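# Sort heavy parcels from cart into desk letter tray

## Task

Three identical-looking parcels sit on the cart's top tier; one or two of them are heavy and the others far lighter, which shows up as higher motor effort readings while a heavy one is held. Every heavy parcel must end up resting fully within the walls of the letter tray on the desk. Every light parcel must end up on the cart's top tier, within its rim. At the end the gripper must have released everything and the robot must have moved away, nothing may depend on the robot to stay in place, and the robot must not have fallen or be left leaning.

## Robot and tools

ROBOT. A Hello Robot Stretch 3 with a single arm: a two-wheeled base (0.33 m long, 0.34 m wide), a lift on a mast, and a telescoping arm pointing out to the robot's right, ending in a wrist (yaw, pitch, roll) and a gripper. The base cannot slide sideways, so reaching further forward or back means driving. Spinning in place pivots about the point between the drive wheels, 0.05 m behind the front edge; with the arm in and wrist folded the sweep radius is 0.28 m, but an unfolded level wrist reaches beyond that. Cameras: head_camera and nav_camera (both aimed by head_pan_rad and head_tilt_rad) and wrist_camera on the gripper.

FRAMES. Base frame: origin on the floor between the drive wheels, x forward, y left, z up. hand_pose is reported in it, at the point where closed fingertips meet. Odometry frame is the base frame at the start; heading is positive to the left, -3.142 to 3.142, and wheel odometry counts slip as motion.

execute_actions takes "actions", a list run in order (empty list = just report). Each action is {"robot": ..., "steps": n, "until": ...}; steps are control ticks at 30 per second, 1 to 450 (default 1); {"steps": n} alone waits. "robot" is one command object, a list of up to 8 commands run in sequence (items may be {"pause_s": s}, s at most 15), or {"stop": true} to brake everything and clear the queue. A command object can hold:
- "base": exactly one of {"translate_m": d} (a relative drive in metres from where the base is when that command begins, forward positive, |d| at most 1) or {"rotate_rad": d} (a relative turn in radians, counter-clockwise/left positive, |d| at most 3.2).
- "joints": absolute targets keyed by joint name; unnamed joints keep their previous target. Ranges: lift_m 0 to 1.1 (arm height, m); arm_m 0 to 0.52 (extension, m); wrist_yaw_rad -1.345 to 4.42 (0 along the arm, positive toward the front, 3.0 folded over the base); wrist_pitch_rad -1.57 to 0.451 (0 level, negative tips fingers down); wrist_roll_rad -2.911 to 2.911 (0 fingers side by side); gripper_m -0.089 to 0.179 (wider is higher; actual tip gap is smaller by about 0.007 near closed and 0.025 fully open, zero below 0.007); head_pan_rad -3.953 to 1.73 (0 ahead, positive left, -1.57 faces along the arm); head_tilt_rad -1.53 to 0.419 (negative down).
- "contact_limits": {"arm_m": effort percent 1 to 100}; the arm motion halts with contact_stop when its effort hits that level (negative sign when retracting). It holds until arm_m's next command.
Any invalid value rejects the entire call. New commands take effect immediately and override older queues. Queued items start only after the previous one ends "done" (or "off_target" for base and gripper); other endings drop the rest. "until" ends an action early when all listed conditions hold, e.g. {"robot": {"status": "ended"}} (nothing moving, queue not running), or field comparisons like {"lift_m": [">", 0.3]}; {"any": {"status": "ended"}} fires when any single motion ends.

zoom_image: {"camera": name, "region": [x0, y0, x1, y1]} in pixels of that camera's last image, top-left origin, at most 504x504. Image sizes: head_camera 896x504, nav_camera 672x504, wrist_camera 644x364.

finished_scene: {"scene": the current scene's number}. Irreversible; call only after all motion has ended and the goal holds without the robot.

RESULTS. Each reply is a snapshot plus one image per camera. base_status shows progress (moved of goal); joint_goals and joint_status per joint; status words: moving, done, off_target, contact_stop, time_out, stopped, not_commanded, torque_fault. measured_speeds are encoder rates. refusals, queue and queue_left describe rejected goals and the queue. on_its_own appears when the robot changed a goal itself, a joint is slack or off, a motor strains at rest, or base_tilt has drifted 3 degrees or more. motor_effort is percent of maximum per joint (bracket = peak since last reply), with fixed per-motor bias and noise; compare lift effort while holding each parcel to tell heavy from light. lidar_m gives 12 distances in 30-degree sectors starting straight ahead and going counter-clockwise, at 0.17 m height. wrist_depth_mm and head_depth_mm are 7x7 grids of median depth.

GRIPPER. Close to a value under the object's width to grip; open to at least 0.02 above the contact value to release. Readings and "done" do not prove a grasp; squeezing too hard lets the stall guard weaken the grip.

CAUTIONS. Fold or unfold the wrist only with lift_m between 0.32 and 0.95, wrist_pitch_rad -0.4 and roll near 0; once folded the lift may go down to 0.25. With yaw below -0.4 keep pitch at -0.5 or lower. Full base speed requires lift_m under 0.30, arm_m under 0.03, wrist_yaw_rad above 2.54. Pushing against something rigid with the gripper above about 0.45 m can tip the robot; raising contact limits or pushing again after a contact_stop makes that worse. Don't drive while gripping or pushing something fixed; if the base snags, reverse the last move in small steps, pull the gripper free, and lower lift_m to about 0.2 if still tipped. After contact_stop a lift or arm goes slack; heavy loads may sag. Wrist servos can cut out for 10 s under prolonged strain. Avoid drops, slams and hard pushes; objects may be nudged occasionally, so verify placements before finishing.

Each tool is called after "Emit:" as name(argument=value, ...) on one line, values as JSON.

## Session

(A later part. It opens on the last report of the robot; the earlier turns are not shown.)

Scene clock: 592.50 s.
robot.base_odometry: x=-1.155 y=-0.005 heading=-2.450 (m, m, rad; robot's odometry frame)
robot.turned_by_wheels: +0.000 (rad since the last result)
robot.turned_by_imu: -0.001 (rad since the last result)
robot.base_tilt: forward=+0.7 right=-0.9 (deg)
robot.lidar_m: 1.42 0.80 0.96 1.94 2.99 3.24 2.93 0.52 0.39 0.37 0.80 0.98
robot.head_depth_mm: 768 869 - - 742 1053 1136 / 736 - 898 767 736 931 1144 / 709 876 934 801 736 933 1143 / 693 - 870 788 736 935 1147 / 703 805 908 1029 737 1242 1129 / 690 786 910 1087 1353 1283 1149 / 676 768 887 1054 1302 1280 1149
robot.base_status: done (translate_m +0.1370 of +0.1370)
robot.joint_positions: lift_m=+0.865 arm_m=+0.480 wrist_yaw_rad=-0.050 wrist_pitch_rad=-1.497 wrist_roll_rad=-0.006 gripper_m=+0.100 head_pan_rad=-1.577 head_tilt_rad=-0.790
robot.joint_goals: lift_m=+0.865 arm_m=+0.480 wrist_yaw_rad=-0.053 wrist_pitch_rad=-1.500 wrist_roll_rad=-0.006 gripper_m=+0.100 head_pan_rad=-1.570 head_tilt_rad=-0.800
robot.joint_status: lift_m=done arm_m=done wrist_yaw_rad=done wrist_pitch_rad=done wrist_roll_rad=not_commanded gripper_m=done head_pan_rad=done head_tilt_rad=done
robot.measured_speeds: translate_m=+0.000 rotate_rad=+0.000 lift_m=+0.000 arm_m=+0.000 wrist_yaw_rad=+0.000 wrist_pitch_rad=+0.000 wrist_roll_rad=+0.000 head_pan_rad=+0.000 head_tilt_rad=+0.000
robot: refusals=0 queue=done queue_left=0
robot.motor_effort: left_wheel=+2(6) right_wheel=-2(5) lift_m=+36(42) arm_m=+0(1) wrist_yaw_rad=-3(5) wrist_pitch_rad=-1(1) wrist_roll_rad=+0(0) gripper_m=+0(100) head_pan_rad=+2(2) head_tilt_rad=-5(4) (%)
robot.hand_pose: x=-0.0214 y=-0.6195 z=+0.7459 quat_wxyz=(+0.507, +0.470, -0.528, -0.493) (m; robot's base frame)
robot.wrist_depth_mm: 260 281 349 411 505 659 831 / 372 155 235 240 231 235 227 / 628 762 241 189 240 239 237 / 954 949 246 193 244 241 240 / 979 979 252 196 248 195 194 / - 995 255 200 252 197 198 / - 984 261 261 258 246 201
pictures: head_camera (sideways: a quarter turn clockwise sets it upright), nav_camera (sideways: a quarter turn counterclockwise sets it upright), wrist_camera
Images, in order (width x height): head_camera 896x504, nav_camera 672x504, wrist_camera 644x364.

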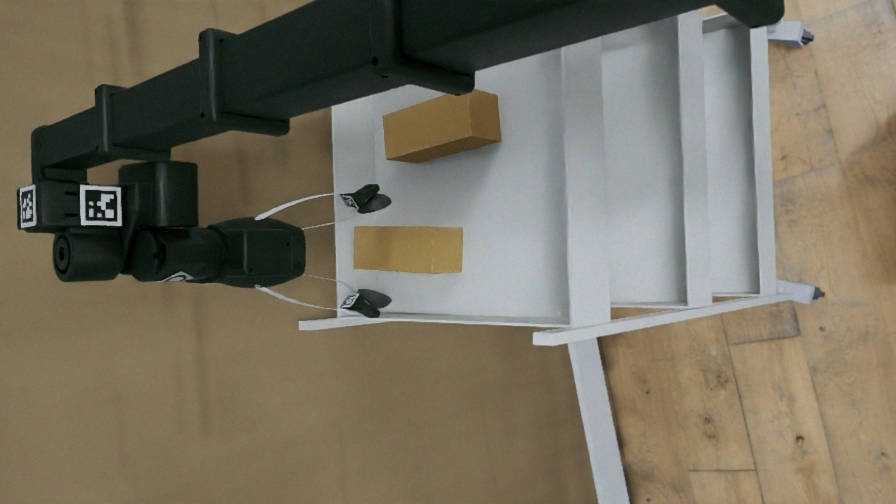

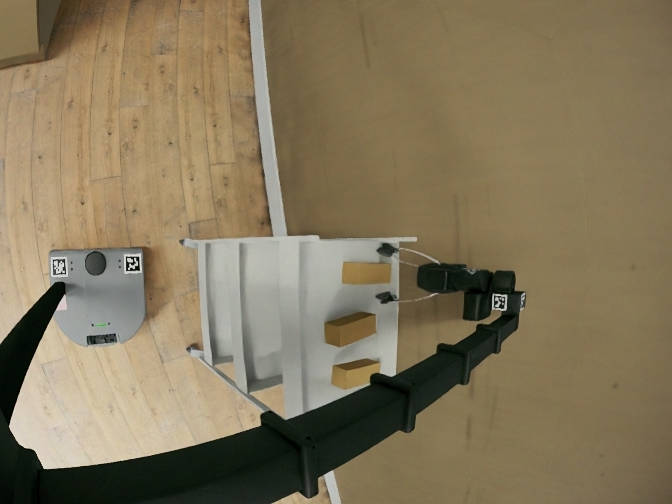

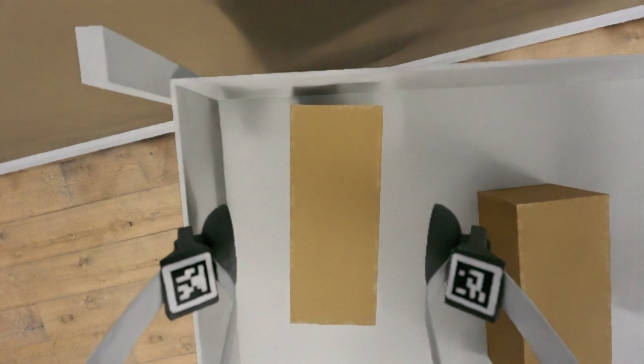

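Emit:
execute_actions(actions=[{"robot": [{"joints": {"lift_m": 0.806, "gripper_m": 0.093, "arm_m": 0.482}}, {"joints": {"gripper_m": 0.0}}, {"joints": {"lift_m": 0.838}}], "steps": 300, "until": {"robot": {"status": "ended"}}}])

Emit:
execute_actions(actions=[])

Scene clock: 609.23 s.
robot.base_odometry: x=-1.155 y=-0.005 heading=-2.450 (m, m, rad; robot's odometry frame)
robot.turned_by_wheels: +0.000 (rad since the last result)
robot.turned_by_imu: -0.001 (rad since the last result)
robot.base_tilt: forward=+0.7 right=-0.9 (deg)
robot.lidar_m: 1.42 0.80 0.96 1.94 3.00 3.23 2.93 0.52 0.39 0.37 0.80 0.98
robot.head_depth_mm: 770 883 1002 - - 1087 1130 / 747 - - 766 735 932 1148 / 713 888 927 799 735 935 1144 / 706 - 820 783 735 936 1142 / 704 805 897 1036 736 1240 1129 / 690 785 913 1087 1349 1286 1146 / 675 767 888 1054 1299 1283 1150
robot.base_status: done (translate_m +0.1370 of +0.1370)
robot.joint_positions: lift_m=+0.837 arm_m=+0.482 wrist_yaw_rad=-0.050 wrist_pitch_rad=-1.497 wrist_roll_rad=-0.006 gripper_m=+0.001 head_pan_rad=-1.577 head_tilt_rad=-0.790
robot.joint_goals: lift_m=+0.838 arm_m=+0.482 wrist_yaw_rad=-0.053 wrist_pitch_rad=-1.500 wrist_roll_rad=-0.006 gripper_m=+0.000 head_pan_rad=-1.570 head_tilt_rad=-0.800
robot.joint_status: lift_m=done arm_m=done wrist_yaw_rad=done wrist_pitch_rad=done wrist_roll_rad=not_commanded gripper_m=done head_pan_rad=done head_tilt_rad=done
robot.measured_speeds: translate_m=+0.000 rotate_rad=+0.000 lift_m=+0.000 arm_m=+0.000 wrist_yaw_rad=+0.000 wrist_pitch_rad=+0.000 wrist_roll_rad=+0.000 head_pan_rad=+0.000 head_tilt_rad=+0.000
robot: refusals=0 queue=done queue_left=0
robot.motor_effort: left_wheel=+1(3) right_wheel=-1(3) lift_m=+40(45) arm_m=+0(0) wrist_yaw_rad=-3(3) wrist_pitch_rad=-1(1) wrist_roll_rad=+1(1) gripper_m=-23(100) head_pan_rad=+3(2) head_tilt_rad=-4(6) (%)
robot.hand_pose: x=-0.0214 y=-0.6215 z=+0.7187 quat_wxyz=(+0.507, +0.470, -0.528, -0.493) (m; robot's base frame)
robot.wrist_depth_mm: 113 283 344 406 503 652 759 / 377 148 186 166 179 193 206 / 616 589 214 128 210 212 209 / 918 917 217 131 215 215 214 / 932 934 202 133 218 207 164 / 971 951 - 135 135 206 167 / 988 961 219 137 228 203 171
pictures: head_camera (sideways: a quarter turn clockwise sets it upright), nav_camera (sideways: a quarter turn counterclockwise sets it upright), wrist_camera
Images, in order (width x height): head_camera 896x504, nav_camera 672x504, wrist_camera 644x364.

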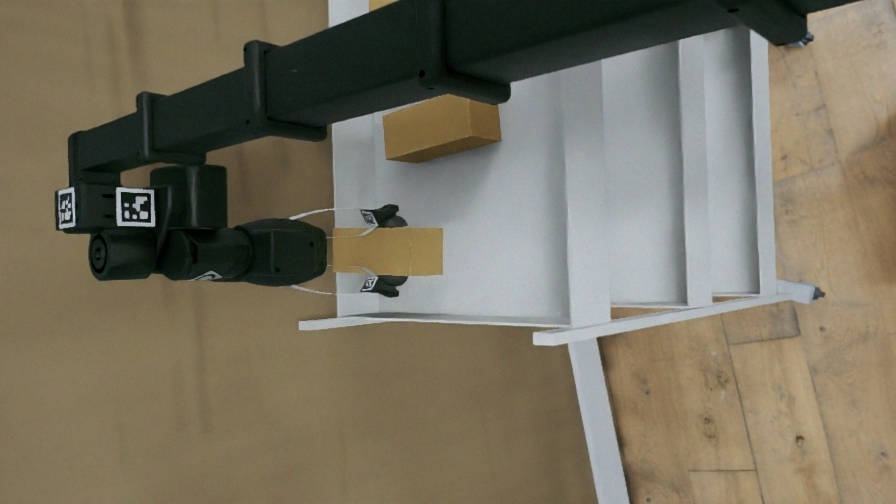

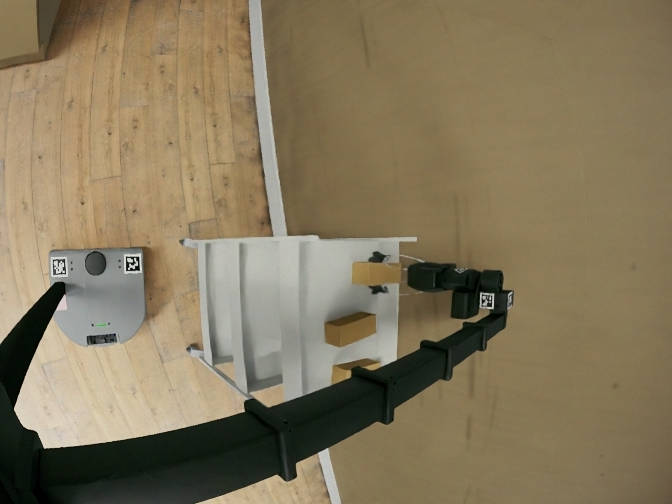

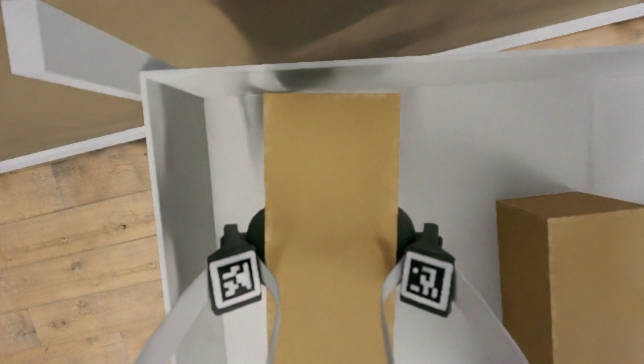

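Scene clock: 609.23 s.
robot.base_odometry: x=-1.155 y=-0.005 heading=-2.450 (m, m, rad; robot's odometry frame)
robot.turned_by_wheels: +0.000 (rad since the last result)
robot.turned_by_imu: -0.001 (rad since the last result)
robot.base_tilt: forward=+0.7 right=-0.9 (deg)
robot.lidar_m: 1.42 0.80 0.96 1.94 3.00 3.23 2.93 0.52 0.39 0.37 0.80 0.98
robot.head_depth_mm: 770 883 1002 - - 1087 1130 / 747 - - 766 735 932 1148 / 713 888 927 799 735 935 1144 / 706 - 820 783 735 936 1142 / 704 805 897 1036 736 1240 1129 / 690 785 913 1087 1349 1286 1146 / 675 767 888 1054 1299 1283 1150
robot.base_status: done (translate_m +0.1370 of +0.1370)
robot.joint_positions: lift_m=+0.837 arm_m=+0.482 wrist_yaw_rad=-0.050 wrist_pitch_rad=-1.497 wrist_roll_rad=-0.006 gripper_m=+0.001 head_pan_rad=-1.577 head_tilt_rad=-0.790
robot.joint_goals: lift_m=+0.838 arm_m=+0.482 wrist_yaw_rad=-0.053 wrist_pitch_rad=-1.500 wrist_roll_rad=-0.006 gripper_m=+0.000 head_pan_rad=-1.570 head_tilt_rad=-0.800
robot.joint_status: lift_m=done arm_m=done wrist_yaw_rad=done wrist_pitch_rad=done wrist_roll_rad=not_commanded gripper_m=done head_pan_rad=done head_tilt_rad=done
robot.measured_speeds: translate_m=+0.000 rotate_rad=+0.000 lift_m=+0.000 arm_m=+0.000 wrist_yaw_rad=+0.000 wrist_pitch_rad=+0.000 wrist_roll_rad=+0.000 head_pan_rad=+0.000 head_tilt_rad=+0.000
robot: refusals=0 queue=done queue_left=0
robot.motor_effort: left_wheel=+1(3) right_wheel=-1(3) lift_m=+40(45) arm_m=+0(0) wrist_yaw_rad=-3(3) wrist_pitch_rad=-1(1) wrist_roll_rad=+1(1) gripper_m=-23(100) head_pan_rad=+3(2) head_tilt_rad=-4(6) (%)
robot.hand_pose: x=-0.0214 y=-0.6215 z=+0.7187 quat_wxyz=(+0.507, +0.470, -0.528, -0.493) (m; robot's base frame)
robot.wrist_depth_mm: 113 283 344 406 503 652 759 / 377 148 186 166 179 193 206 / 616 589 214 128 210 212 209 / 918 917 217 131 215 215 214 / 932 934 202 133 218 207 164 / 971 951 - 135 135 206 167 / 988 961 219 137 228 203 171
pictures: head_camera (sideways: a quarter turn clockwise sets it upright), nav_camera (sideways: a quarter turn counterclockwise sets it upright), wrist_camera
Images, in order (width x height): head_camera 896x504, nav_camera 672x504, wrist_camera 644x364.

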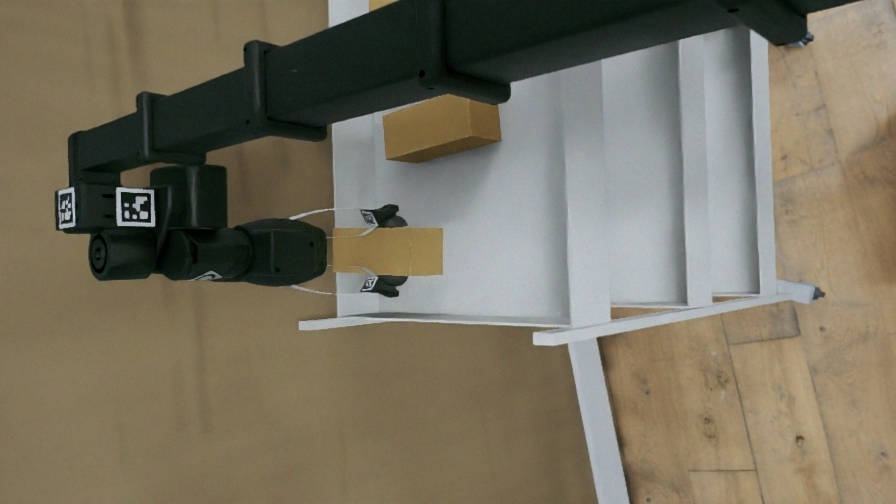

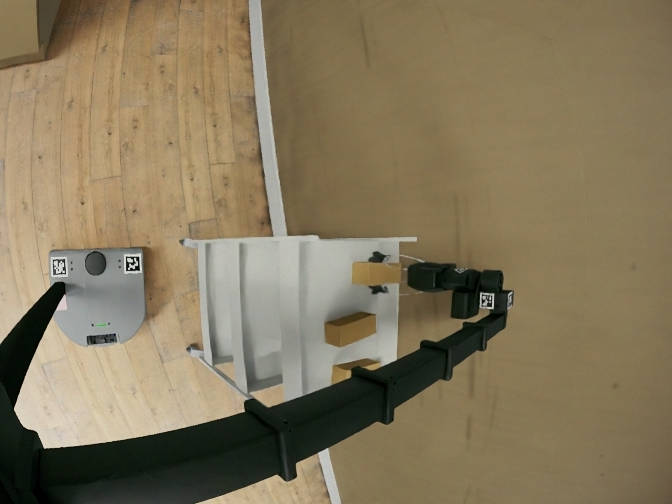

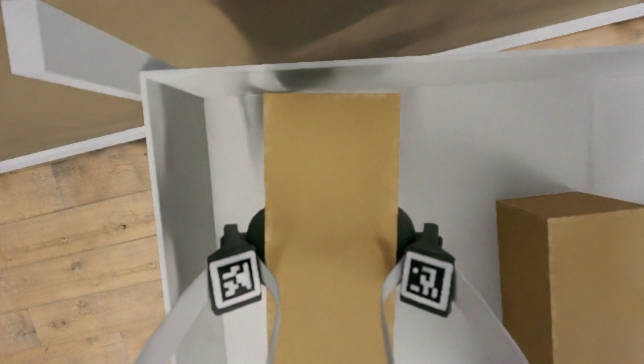

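Emit:
execute_actions(actions=[{"robot": {"joints": {"lift_m": 0.905, "head_tilt_rad": -1.5}}, "steps": 150, "until": {"robot": {"status": "ended"}}}])

Scene clock: 730.57 s.
robot.base_odometry: x=-1.155 y=-0.005 heading=-2.450 (m, m, rad; robot's odometry frame)
robot.turned_by_wheels: +0.000 (rad since the last result)
robot.turned_by_imu: -0.001 (rad since the last result)
robot.base_tilt: forward=+0.8 right=-0.8 (deg)
robot.lidar_m: 1.42 0.80 0.96 1.95 2.99 3.25 2.92 0.52 0.39 0.37 0.80 0.98
robot.head_depth_mm: 875 1010 1262 1263 1254 1247 1244 / 873 1068 1264 1258 1248 1246 - / 871 1134 1263 - - 1244 1237 / 871 1130 1253 - 1243 1239 1235 / 659 1126 1256 1249 1243 1234 1234 / 1264 1258 1247 1250 1242 1231 1226 / 1222 1257 1251 1238 1236 1226 1221
robot.base_status: done (translate_m +0.1370 of +0.1370)
robot.joint_positions: lift_m=+0.904 arm_m=+0.482 wrist_yaw_rad=-0.050 wrist_pitch_rad=-1.497 wrist_roll_rad=-0.006 gripper_m=+0.001 head_pan_rad=-1.577 head_tilt_rad=-1.482
robot.joint_goals: lift_m=+0.905 arm_m=+0.482 wrist_yaw_rad=-0.053 wrist_pitch_rad=-1.500 wrist_roll_rad=-0.006 gripper_m=+0.000 head_pan_rad=-1.570 head_tilt_rad=-1.500
robot.joint_status: lift_m=done arm_m=done wrist_yaw_rad=done wrist_pitch_rad=done wrist_roll_rad=not_commanded gripper_m=done head_pan_rad=done head_tilt_rad=done
robot.measured_speeds: translate_m=+0.000 rotate_rad=+0.000 lift_m=+0.000 arm_m=+0.000 wrist_yaw_rad=+0.000 wrist_pitch_rad=+0.000 wrist_roll_rad=+0.000 head_pan_rad=+0.000 head_tilt_rad=+0.000
robot: refusals=0 queue=done queue_left=0
robot.motor_effort: left_wheel=+1(1) right_wheel=-1(1) lift_m=+40(43) arm_m=+0(0) wrist_yaw_rad=-3(3) wrist_pitch_rad=-1(1) wrist_roll_rad=+0(0) gripper_m=-23(23) head_pan_rad=+2(3) head_tilt_rad=-6(34) (%)
robot.hand_pose: x=-0.0214 y=-0.6215 z=+0.7857 quat_wxyz=(+0.507, +0.470, -0.528, -0.493) (m; robot's base frame)
robot.wrist_depth_mm: 264 297 343 408 500 648 832 / 374 377 460 580 750 274 272 / 628 846 267 128 278 276 275 / 973 975 286 131 282 280 278 / - - 290 133 286 234 282 / - - - 135 135 239 285 / - - 305 137 301 243 297
pictures: head_camera (sideways: a quarter turn clockwise sets it upright), nav_camera (sideways: a quarter turn counterclockwise sets it upright), wrist_camera
Images, in order (width x height): head_camera 896x504, nav_camera 672x504, wrist_camera 644x364.

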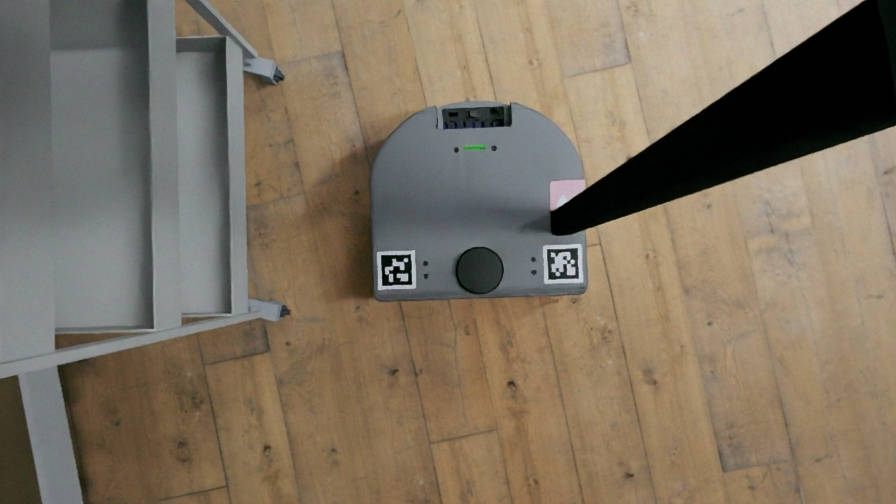

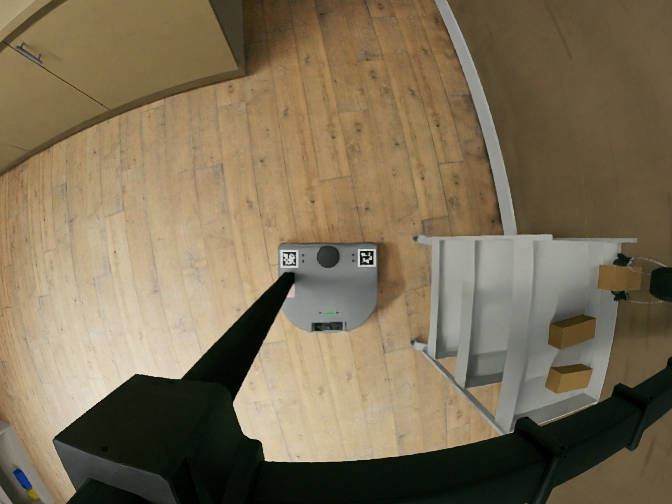

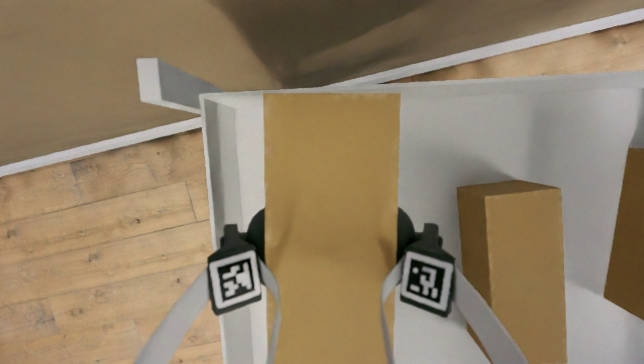

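Emit:
execute_actions(actions=[{"robot": {"joints": {"arm_m": 0.002, "head_pan_rad": -3.14, "head_tilt_rad": -0.45}}, "steps": 200, "until": {"robot": {"arm_m": ["<", 0.12]}}}, {"robot": {"joints": {"lift_m": 0.292, "wrist_yaw_rad": 2.62}}, "steps": 1}, {"robot": [{"base": {"rotate_rad": 0.084}}, {"base": {"translate_m": -1.0}}], "steps": 150, "until": {"robot": {"wrist_yaw_rad": [">", 1.3], "queue_left": ["=", 0]}}}, {"robot": {"joints": {"wrist_pitch_rad": -0.4}}, "steps": 300, "until": {"robot": {"lift_m": ["<", 0.298], "wrist_yaw_rad": [">", 2.56], "arm_m": ["<", 0.03]}}}, {"robot": {"base": {"translate_m": -1.0}}, "steps": 300, "until": {"robot": {"x": [">", -0.367]}}}, {"robot": {"base": {"translate_m": -0.75}}, "steps": 300, "until": {"robot": {"status": "ended"}}}])

Scene clock: 841.77 s.
robot.base_odometry: x=+0.175 y=+1.300 heading=-2.366 (m, m, rad; robot's odometry frame)
robot.turned_by_wheels: +0.084 (rad since the last result)
robot.turned_by_imu: +0.079 (rad since the last result)
robot.base_tilt: forward=+0.7 right=-0.9 (deg)
robot.lidar_m: 1.50 2.69 2.69 2.53 2.36 1.59 1.06 1.52 1.02 0.95 0.99 1.26
robot.head_depth_mm: 1313 1432 1531 1142 1759 1568 1323 / 1303 1413 1515 1148 972 1573 1322 / 1287 1399 1488 1149 975 1578 1322 / 1279 1388 1489 1151 943 1581 1334 / 1267 1369 1475 1151 944 1500 1300 / 1254 1351 1457 1167 951 1596 1335 / 1237 1341 1459 1597 1723 1599 1344
robot.base_status: done (translate_m -0.7500 of -0.7500)
robot.joint_positions: lift_m=+0.292 arm_m=+0.002 wrist_yaw_rad=+2.618 wrist_pitch_rad=-0.472 wrist_roll_rad=-0.007 gripper_m=+0.001 head_pan_rad=-3.133 head_tilt_rad=-0.457
robot.joint_goals: lift_m=+0.292 arm_m=+0.002 wrist_yaw_rad=+2.620 wrist_pitch_rad=-0.400 wrist_roll_rad=-0.007 gripper_m=+0.000 head_pan_rad=-3.140 head_tilt_rad=-0.450
robot.joint_status: lift_m=done arm_m=done wrist_yaw_rad=done wrist_pitch_rad=off_target wrist_roll_rad=not_commanded gripper_m=done head_pan_rad=done head_tilt_rad=done
robot.measured_speeds: translate_m=+0.000 rotate_rad=+0.000 lift_m=+0.000 arm_m=+0.000 wrist_yaw_rad=+0.000 wrist_pitch_rad=+0.000 wrist_roll_rad=+0.000 head_pan_rad=+0.000 head_tilt_rad=+0.000
robot: refusals=0 queue=done queue_left=0
robot.motor_effort: left_wheel=-3(10) right_wheel=+5(8) lift_m=+20(44) arm_m=-3(3) wrist_yaw_rad=+2(7) wrist_pitch_rad=+30(31) wrist_roll_rad=+0(1) gripper_m=-22(23) head_pan_rad=-2(26) head_tilt_rad=+3(33) (%)
robot.hand_pose: x=+0.0873 y=+0.0410 z=+0.2930 quat_wxyz=(+0.338, +0.705, -0.017, +0.624) (m; robot's base frame)
robot.wrist_depth_mm: - - - - - - - / - - - - - - - / 906 890 872 131 837 855 840 / 709 710 695 132 663 688 675 / 603 585 585 133 535 572 561 / - 506 - 134 134 490 481 / - - - 136 419 424 426
pictures: head_camera (sideways: a quarter turn clockwise sets it upright), nav_camera (sideways: a quarter turn counterclockwise sets it upright), wrist_camera
Images, in order (width x height): head_camera 896x504, nav_camera 672x504, wrist_camera 644x364.

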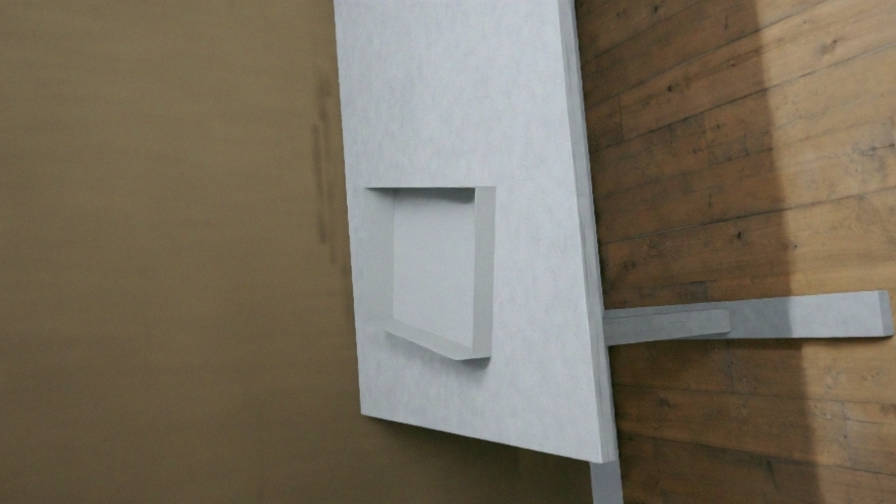

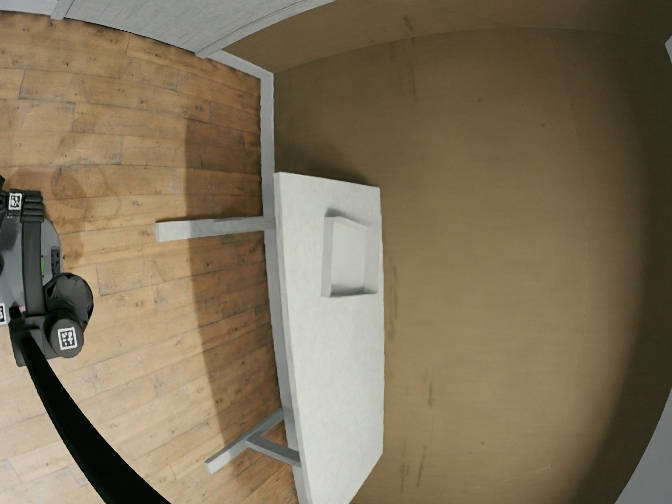

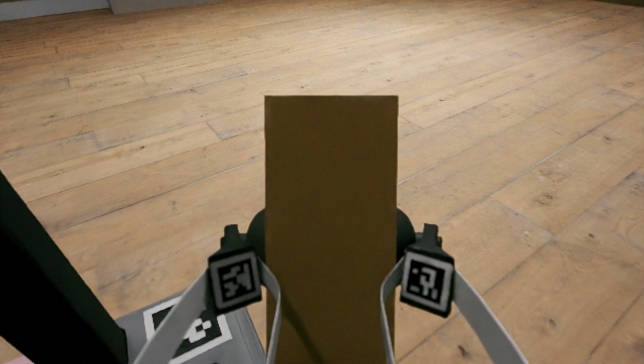

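Emit:
execute_actions(actions=[{"robot": {"base": {"translate_m": -0.3}, "joints": {"lift_m": 0.96, "head_tilt_rad": -0.7}}, "steps": 150, "until": {"robot": {"lift_m": [">", 0.38]}}}, {"robot": {"joints": {"wrist_pitch_rad": -1.5}}, "steps": 200, "until": {"robot": {"base_status": ["!=", "moving"], "wrist_pitch_rad": ["<", -1.45]}}}, {"robot": {"stop": true}, "steps": 30, "until": {"robot": {"status": "ended"}}}])

Scene clock: 864.03 s.
robot.base_odometry: x=+0.389 y=+1.510 heading=-2.366 (m, m, rad; robot's odometry frame)
robot.turned_by_wheels: +0.000 (rad since the last result)
robot.turned_by_imu: -0.001 (rad since the last result)
robot.base_tilt: forward=+0.8 right=-0.8 (deg)
robot.lidar_m: 1.79 3.01 2.79 2.55 1.38 1.28 0.76 1.22 1.05 0.98 0.98 1.30
robot.head_depth_mm: 1091 1207 1014 820 713 - - / 1078 1191 1017 822 705 - - / 1065 1184 1015 796 705 - - / 1051 1181 1018 803 708 1339 1183 / 1040 1170 1014 804 692 1311 1174 / 1028 1154 1028 817 692 1349 1191 / 1016 1140 1151 830 694 1325 1198
robot.base_status: done (translate_m -0.3000 of -0.3000)
robot.joint_positions: lift_m=+0.753 arm_m=+0.002 wrist_yaw_rad=+2.618 wrist_pitch_rad=-1.496 wrist_roll_rad=-0.007 gripper_m=+0.001 head_pan_rad=-3.133 head_tilt_rad=-0.691
robot.joint_goals: lift_m=+0.754 arm_m=+0.002 wrist_yaw_rad=+2.620 wrist_pitch_rad=-1.500 wrist_roll_rad=-0.007 gripper_m=+0.000 head_pan_rad=-3.140 head_tilt_rad=-0.700
robot.joint_status: lift_m=stopped arm_m=done wrist_yaw_rad=done wrist_pitch_rad=stopped wrist_roll_rad=not_commanded gripper_m=done head_pan_rad=done head_tilt_rad=done
robot.measured_speeds: translate_m=+0.000 rotate_rad=+0.000 lift_m=+0.000 arm_m=+0.000 wrist_yaw_rad=+0.000 wrist_pitch_rad=+0.000 wrist_roll_rad=+0.000 head_pan_rad=+0.000 head_tilt_rad=+0.000
robot: refusals=0 queue=stopped queue_left=0
robot.motor_effort: left_wheel=-3(11) right_wheel=+5(9) lift_m=+41(40) arm_m=-3(3) wrist_yaw_rad=+3(2) wrist_pitch_rad=-2(31) wrist_roll_rad=+0(0) gripper_m=-23(23) head_pan_rad=-2(1) head_tilt_rad=-3(18) (%)
robot.hand_pose: x=-0.0236 y=-0.1515 z=+0.6347 quat_wxyz=(+0.598, +0.623, +0.333, +0.378) (m; robot's base frame)
robot.wrist_depth_mm: 791 779 766 766 773 768 765 / 806 807 - 776 784 781 777 / 825 811 - 130 795 795 781 / 843 826 828 132 807 812 794 / 854 828 851 134 820 834 804 / 865 841 - 135 135 847 828 / 851 872 872 136 861 851 847
pictures: head_camera (sideways: a quarter turn clockwise sets it upright), nav_camera (sideways: a quarter turn counterclockwise sets it upright), wrist_camera
Images, in order (width x height): head_camera 896x504, nav_camera 672x504, wrist_camera 644x364.

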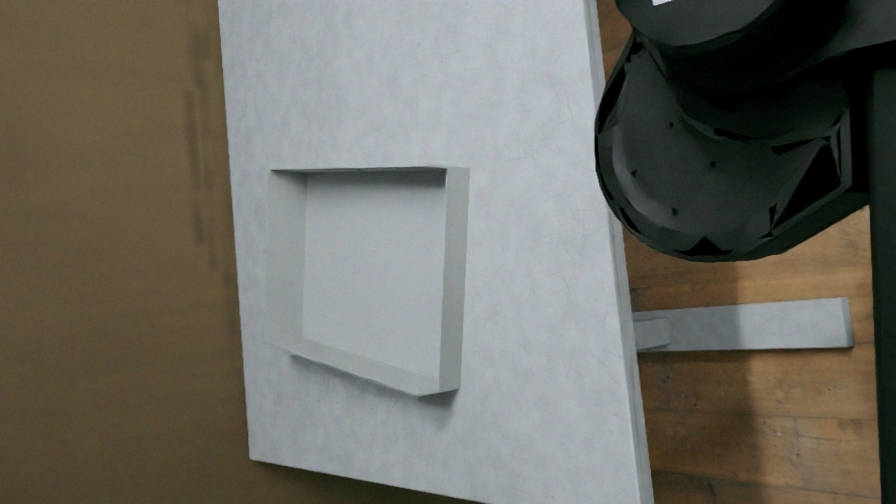

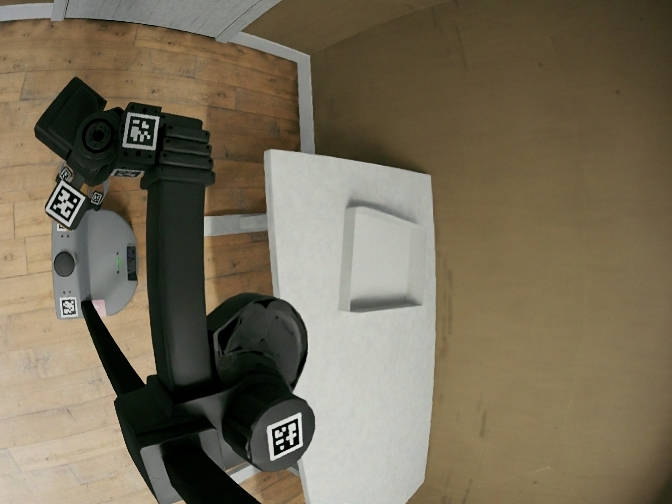

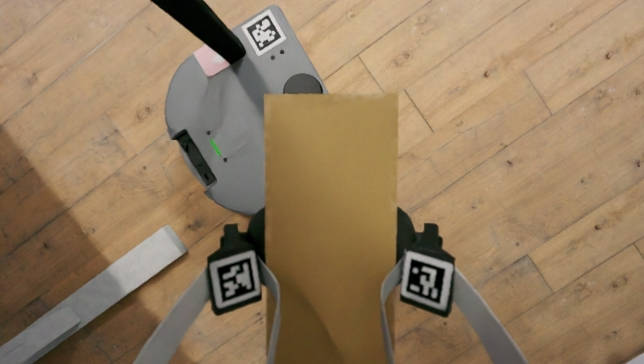

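Emit:
zoom_image(camera="head_camera", region=[220, 120, 660, 504])

Region (220, 120, 660, 504) of head_camera's 896x504 image, scaled by 1.145, with more detail than that image has; it fills the top 440 rows of this view, and the rest is white.

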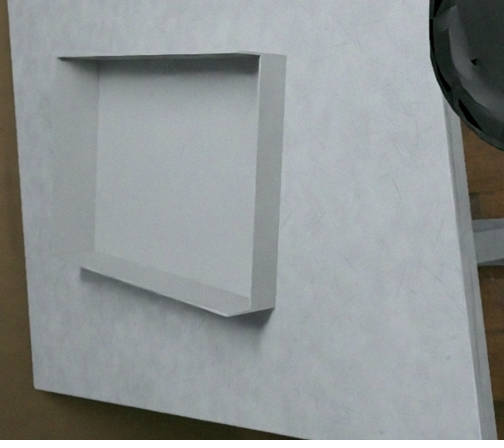

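Emit:
execute_actions(actions=[{"robot": {"base": {"translate_m": -0.10}, "joints": {"lift_m": 0.95, "wrist_yaw_rad": 2.913, "head_pan_rad": -1.57, "head_tilt_rad": -0.75}}, "steps": 150, "until": {"robot": {"translate_m": ["<", -0.0995], "lift_m": [">", 0.89]}}}, {"robot": {"base": {"rotate_rad": -1.446}, "joints": {"arm_m": 0.48}}, "steps": 300, "until": {"robot": {"status": "ended"}}}])

Scene clock: 990.20 s.
robot.base_odometry: x=+0.460 y=+1.580 heading=+2.471 (m, m, rad; robot's odometry frame)
robot.turned_by_wheels: -1.446 (rad since the last result)
robot.turned_by_imu: -1.451 (rad since the last result)
robot.base_tilt: forward=+0.7 right=-0.8 (deg)
robot.lidar_m: 0.99 1.06 1.47 3.05 3.22 2.56 2.77 1.32 1.13 0.66 1.15 1.02
robot.head_depth_mm: 937 - 917 779 662 1242 1164 / - 1096 916 775 664 1244 1159 / 981 1079 935 778 663 1245 1167 / - - 713 758 663 1239 1160 / 947 1082 951 763 665 1231 1144 / 958 1083 951 783 666 1244 1164 / 957 1086 1260 1422 682 1251 1165
robot.base_status: done (rotate_rad -1.4458 of -1.4460)
robot.joint_positions: lift_m=+0.949 arm_m=+0.480 wrist_yaw_rad=+2.910 wrist_pitch_rad=-1.497 wrist_roll_rad=-0.006 gripper_m=+0.001 head_pan_rad=-1.577 head_tilt_rad=-0.741
robot.joint_goals: lift_m=+0.950 arm_m=+0.480 wrist_yaw_rad=+2.913 wrist_pitch_rad=-1.500 wrist_roll_rad=-0.006 gripper_m=+0.000 head_pan_rad=-1.570 head_tilt_rad=-0.750
robot.joint_status: lift_m=done arm_m=done wrist_yaw_rad=done wrist_pitch_rad=stopped wrist_roll_rad=not_commanded gripper_m=done head_pan_rad=done head_tilt_rad=done
robot.measured_speeds: translate_m=+0.000 rotate_rad=+0.000 lift_m=+0.000 arm_m=+0.000 wrist_yaw_rad=+0.000 wrist_pitch_rad=+0.000 wrist_roll_rad=+0.000 head_pan_rad=+0.000 head_tilt_rad=+0.000
robot: refusals=0 queue=done queue_left=0
robot.motor_effort: left_wheel=+3(8) right_wheel=-3(8) lift_m=+40(43) arm_m=+0(2) wrist_yaw_rad=+3(4) wrist_pitch_rad=-1(2) wrist_roll_rad=+0(0) gripper_m=-22(23) head_pan_rad=+2(25) head_tilt_rad=-4(10) (%)
robot.hand_pose: x=-0.0223 y=-0.6298 z=+0.8307 quat_wxyz=(+0.537, +0.568, +0.420, +0.461) (m; robot's base frame)
robot.wrist_depth_mm: 265 262 261 261 257 256 946 / 226 265 265 261 259 260 261 / 226 267 268 131 233 264 264 / 238 272 271 132 234 269 268 / 238 279 277 133 210 274 273 / 288 282 - 135 135 278 278 / 295 281 288 136 235 284 282
pictures: head_camera (sideways: a quarter turn clockwise sets it upright), nav_camera (sideways: a quarter turn counterclockwise sets it upright), wrist_camera
Images, in order (width x height): head_camera 896x504, nav_camera 672x504, wrist_camera 644x364.

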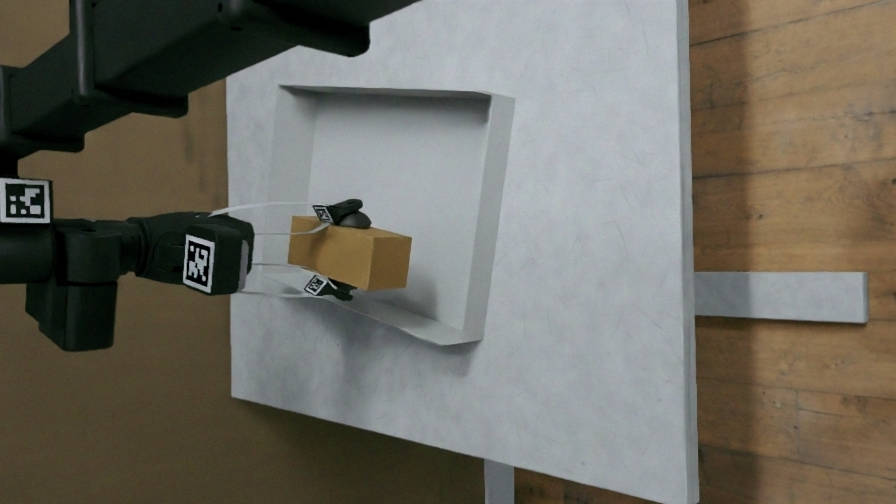

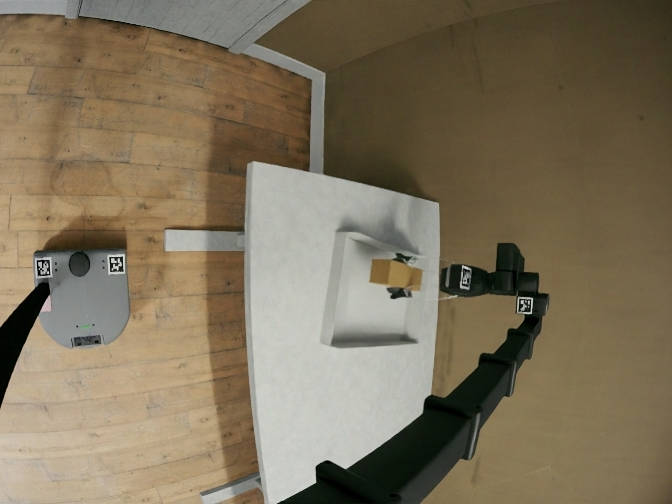

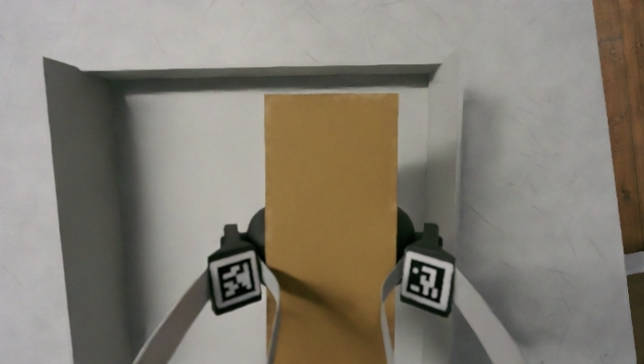

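Emit:
execute_actions(actions=[])

Scene clock: 1021.70 s.
robot.base_odometry: x=+0.460 y=+1.580 heading=+2.471 (m, m, rad; robot's odometry frame)
robot.turned_by_wheels: +0.000 (rad since the last result)
robot.turned_by_imu: +0.000 (rad since the last result)
robot.base_tilt: forward=+0.7 right=-0.9 (deg)
robot.lidar_m: 0.99 1.05 1.48 3.04 3.21 2.55 2.77 1.32 1.13 0.66 1.15 1.02
robot.head_depth_mm: 938 - 917 778 662 1243 1159 / - 1097 916 777 662 1243 1162 / 981 1080 932 778 663 1243 1163 / - - 713 759 665 1242 1164 / 945 1082 951 763 666 1231 1148 / 959 1084 952 783 667 1245 1163 / 959 1087 1252 1415 683 1244 1165
robot.base_status: done (rotate_rad -1.4458 of -1.4460)
robot.joint_positions: lift_m=+0.949 arm_m=+0.480 wrist_yaw_rad=+2.910 wrist_pitch_rad=-1.497 wrist_roll_rad=-0.006 gripper_m=+0.001 head_pan_rad=-1.577 head_tilt_rad=-0.741
robot.joint_goals: lift_m=+0.950 arm_m=+0.480 wrist_yaw_rad=+2.913 wrist_pitch_rad=-1.500 wrist_roll_rad=-0.006 gripper_m=+0.000 head_pan_rad=-1.570 head_tilt_rad=-0.750
robot.joint_status: lift_m=done arm_m=done wrist_yaw_rad=done wrist_pitch_rad=stopped wrist_roll_rad=not_commanded gripper_m=done head_pan_rad=done head_tilt_rad=done
robot.measured_speeds: translate_m=+0.000 rotate_rad=+0.000 lift_m=+0.000 arm_m=+0.000 wrist_yaw_rad=+0.000 wrist_pitch_rad=+0.000 wrist_roll_rad=+0.000 head_pan_rad=+0.000 head_tilt_rad=+0.000
robot: refusals=0 queue=done queue_left=0
robot.motor_effort: left_wheel=+3(3) right_wheel=-3(3) lift_m=+40(40) arm_m=+0(0) wrist_yaw_rad=+4(3) wrist_pitch_rad=-2(2) wrist_roll_rad=+0(0) gripper_m=-23(23) head_pan_rad=+2(2) head_tilt_rad=-4(4) (%)
robot.hand_pose: x=-0.0223 y=-0.6298 z=+0.8307 quat_wxyz=(+0.537, +0.568, +0.420, +0.461) (m; robot's base frame)
robot.wrist_depth_mm: 265 264 261 260 258 255 965 / 228 264 261 261 259 260 261 / 227 268 267 131 232 265 265 / 238 273 274 132 233 270 269 / 238 278 277 133 210 274 272 / 289 282 - 135 135 279 277 / 292 281 288 136 238 283 283
pictures: head_camera (sideways: a quarter turn clockwise sets it upright), nav_camera (sideways: a quarter turn counterclockwise sets it upright), wrist_camera
Images, in order (width x height): head_camera 896x504, nav_camera 672x504, wrist_camera 644x364.

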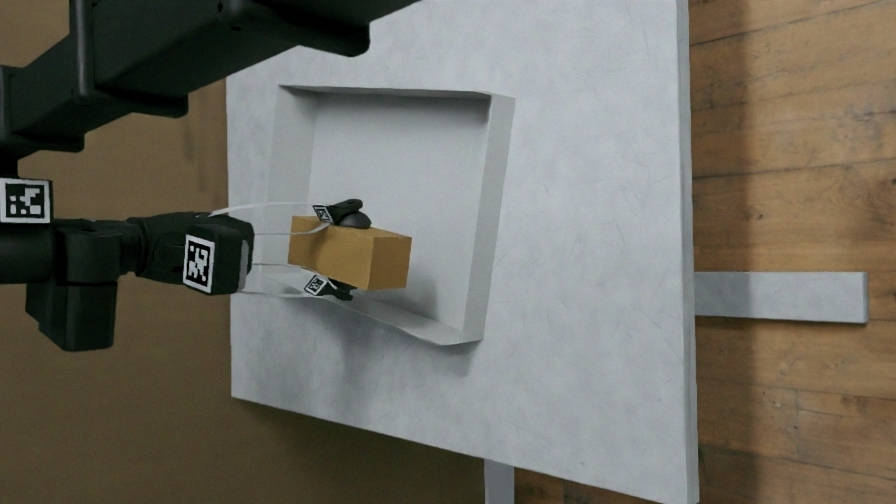

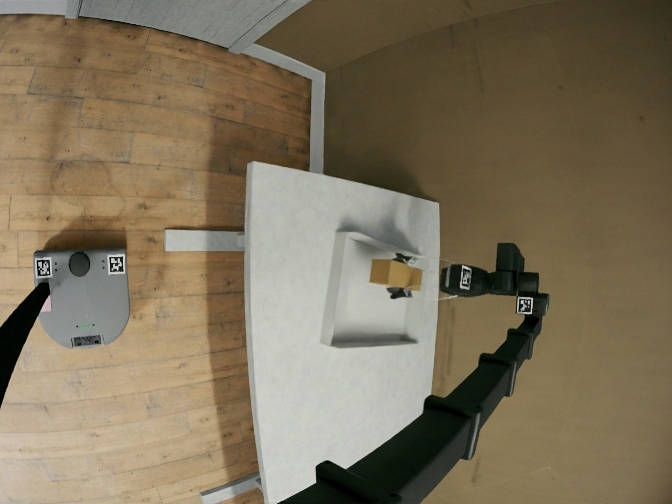

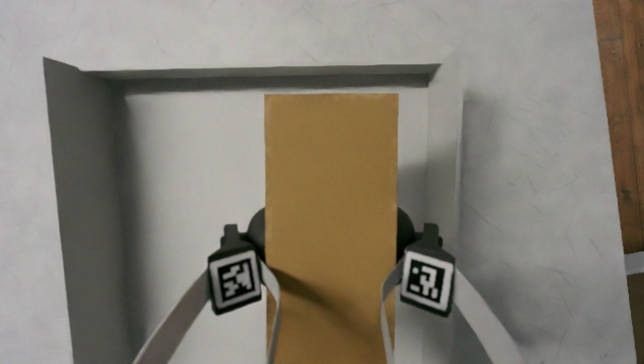

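Emit:
execute_actions(actions=[{"robot": {"joints": {"lift_m": 0.868}}, "steps": 90, "until": {"robot": {"status": "ended"}}}])

Scene clock: 1042.33 s.
robot.base_odometry: x=+0.460 y=+1.580 heading=+2.471 (m, m, rad; robot's odometry frame)
robot.turned_by_wheels: +0.000 (rad since the last result)
robot.turned_by_imu: -0.001 (rad since the last result)
robot.base_tilt: forward=+0.7 right=-0.9 (deg)
robot.lidar_m: 0.99 1.05 1.48 3.06 3.22 2.55 2.77 1.32 1.13 0.66 1.15 1.02
robot.head_depth_mm: 967 1078 - - 649 1242 1159 / 963 - 913 756 662 1243 1159 / 933 1095 929 776 664 1237 1163 / 947 - 888 737 663 1243 1161 / 960 1079 949 763 665 1235 1154 / 959 1085 952 782 665 1244 1163 / 959 1086 1259 1419 681 1247 1165
robot.base_status: done (rotate_rad -1.4458 of -1.4460)
robot.joint_positions: lift_m=+0.868 arm_m=+0.480 wrist_yaw_rad=+2.910 wrist_pitch_rad=-1.497 wrist_roll_rad=-0.006 gripper_m=+0.001 head_pan_rad=-1.577 head_tilt_rad=-0.741
robot.joint_goals: lift_m=+0.868 arm_m=+0.480 wrist_yaw_rad=+2.913 wrist_pitch_rad=-1.500 wrist_roll_rad=-0.006 gripper_m=+0.000 head_pan_rad=-1.570 head_tilt_rad=-0.750
robot.joint_status: lift_m=done arm_m=done wrist_yaw_rad=done wrist_pitch_rad=stopped wrist_roll_rad=not_commanded gripper_m=done head_pan_rad=done head_tilt_rad=done
robot.measured_speeds: translate_m=+0.000 rotate_rad=+0.000 lift_m=+0.000 arm_m=+0.000 wrist_yaw_rad=+0.000 wrist_pitch_rad=+0.000 wrist_roll_rad=+0.000 head_pan_rad=+0.000 head_tilt_rad=+0.000
robot: refusals=0 queue=done queue_left=0
robot.motor_effort: left_wheel=+3(4) right_wheel=-3(3) lift_m=+20(43) arm_m=+0(0) wrist_yaw_rad=+4(4) wrist_pitch_rad=-2(2) wrist_roll_rad=+0(0) gripper_m=-23(23) head_pan_rad=+2(2) head_tilt_rad=-4(4) (%)
robot.hand_pose: x=-0.0223 y=-0.6298 z=+0.7497 quat_wxyz=(+0.537, +0.568, +0.420, +0.461) (m; robot's base frame)
robot.wrist_depth_mm: 177 179 181 180 168 144 177 / 185 185 182 181 180 144 180 / 189 187 185 131 182 145 183 / 192 191 190 132 186 146 186 / 196 195 192 134 188 158 190 / 198 198 - 135 134 152 192 / 202 202 199 136 196 173 196
pictures: head_camera (sideways: a quarter turn clockwise sets it upright), nav_camera (sideways: a quarter turn counterclockwise sets it upright), wrist_camera
Images, in order (width x height): head_camera 896x504, nav_camera 672x504, wrist_camera 644x364.

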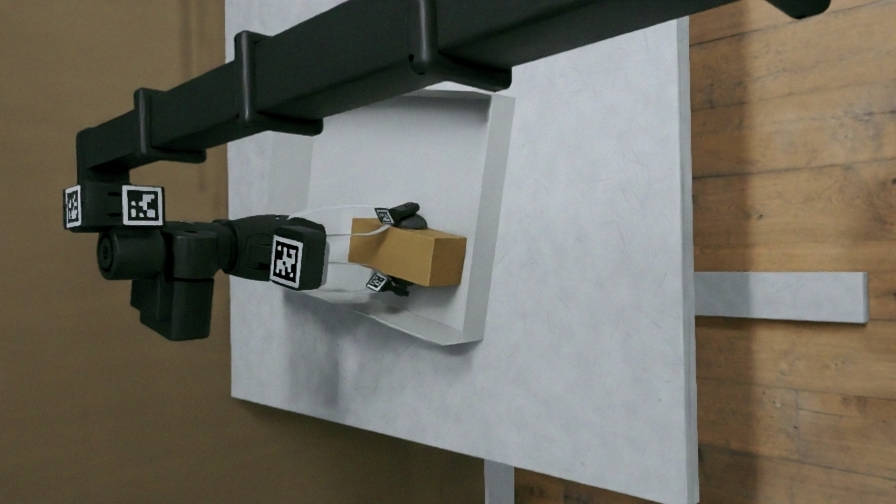

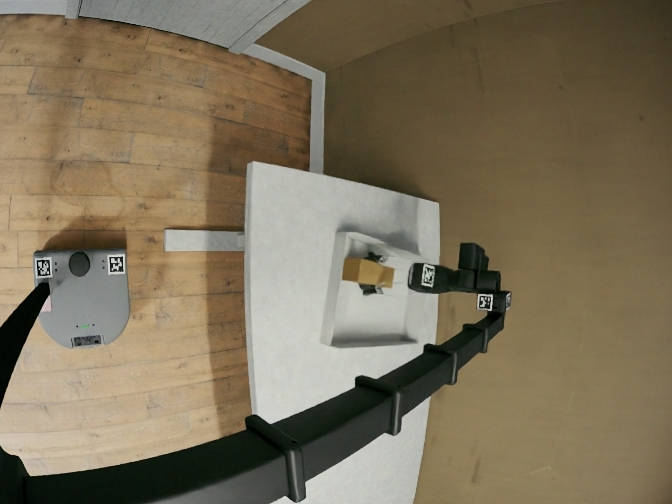

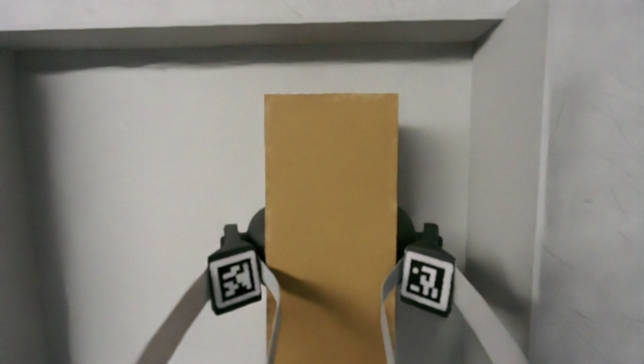

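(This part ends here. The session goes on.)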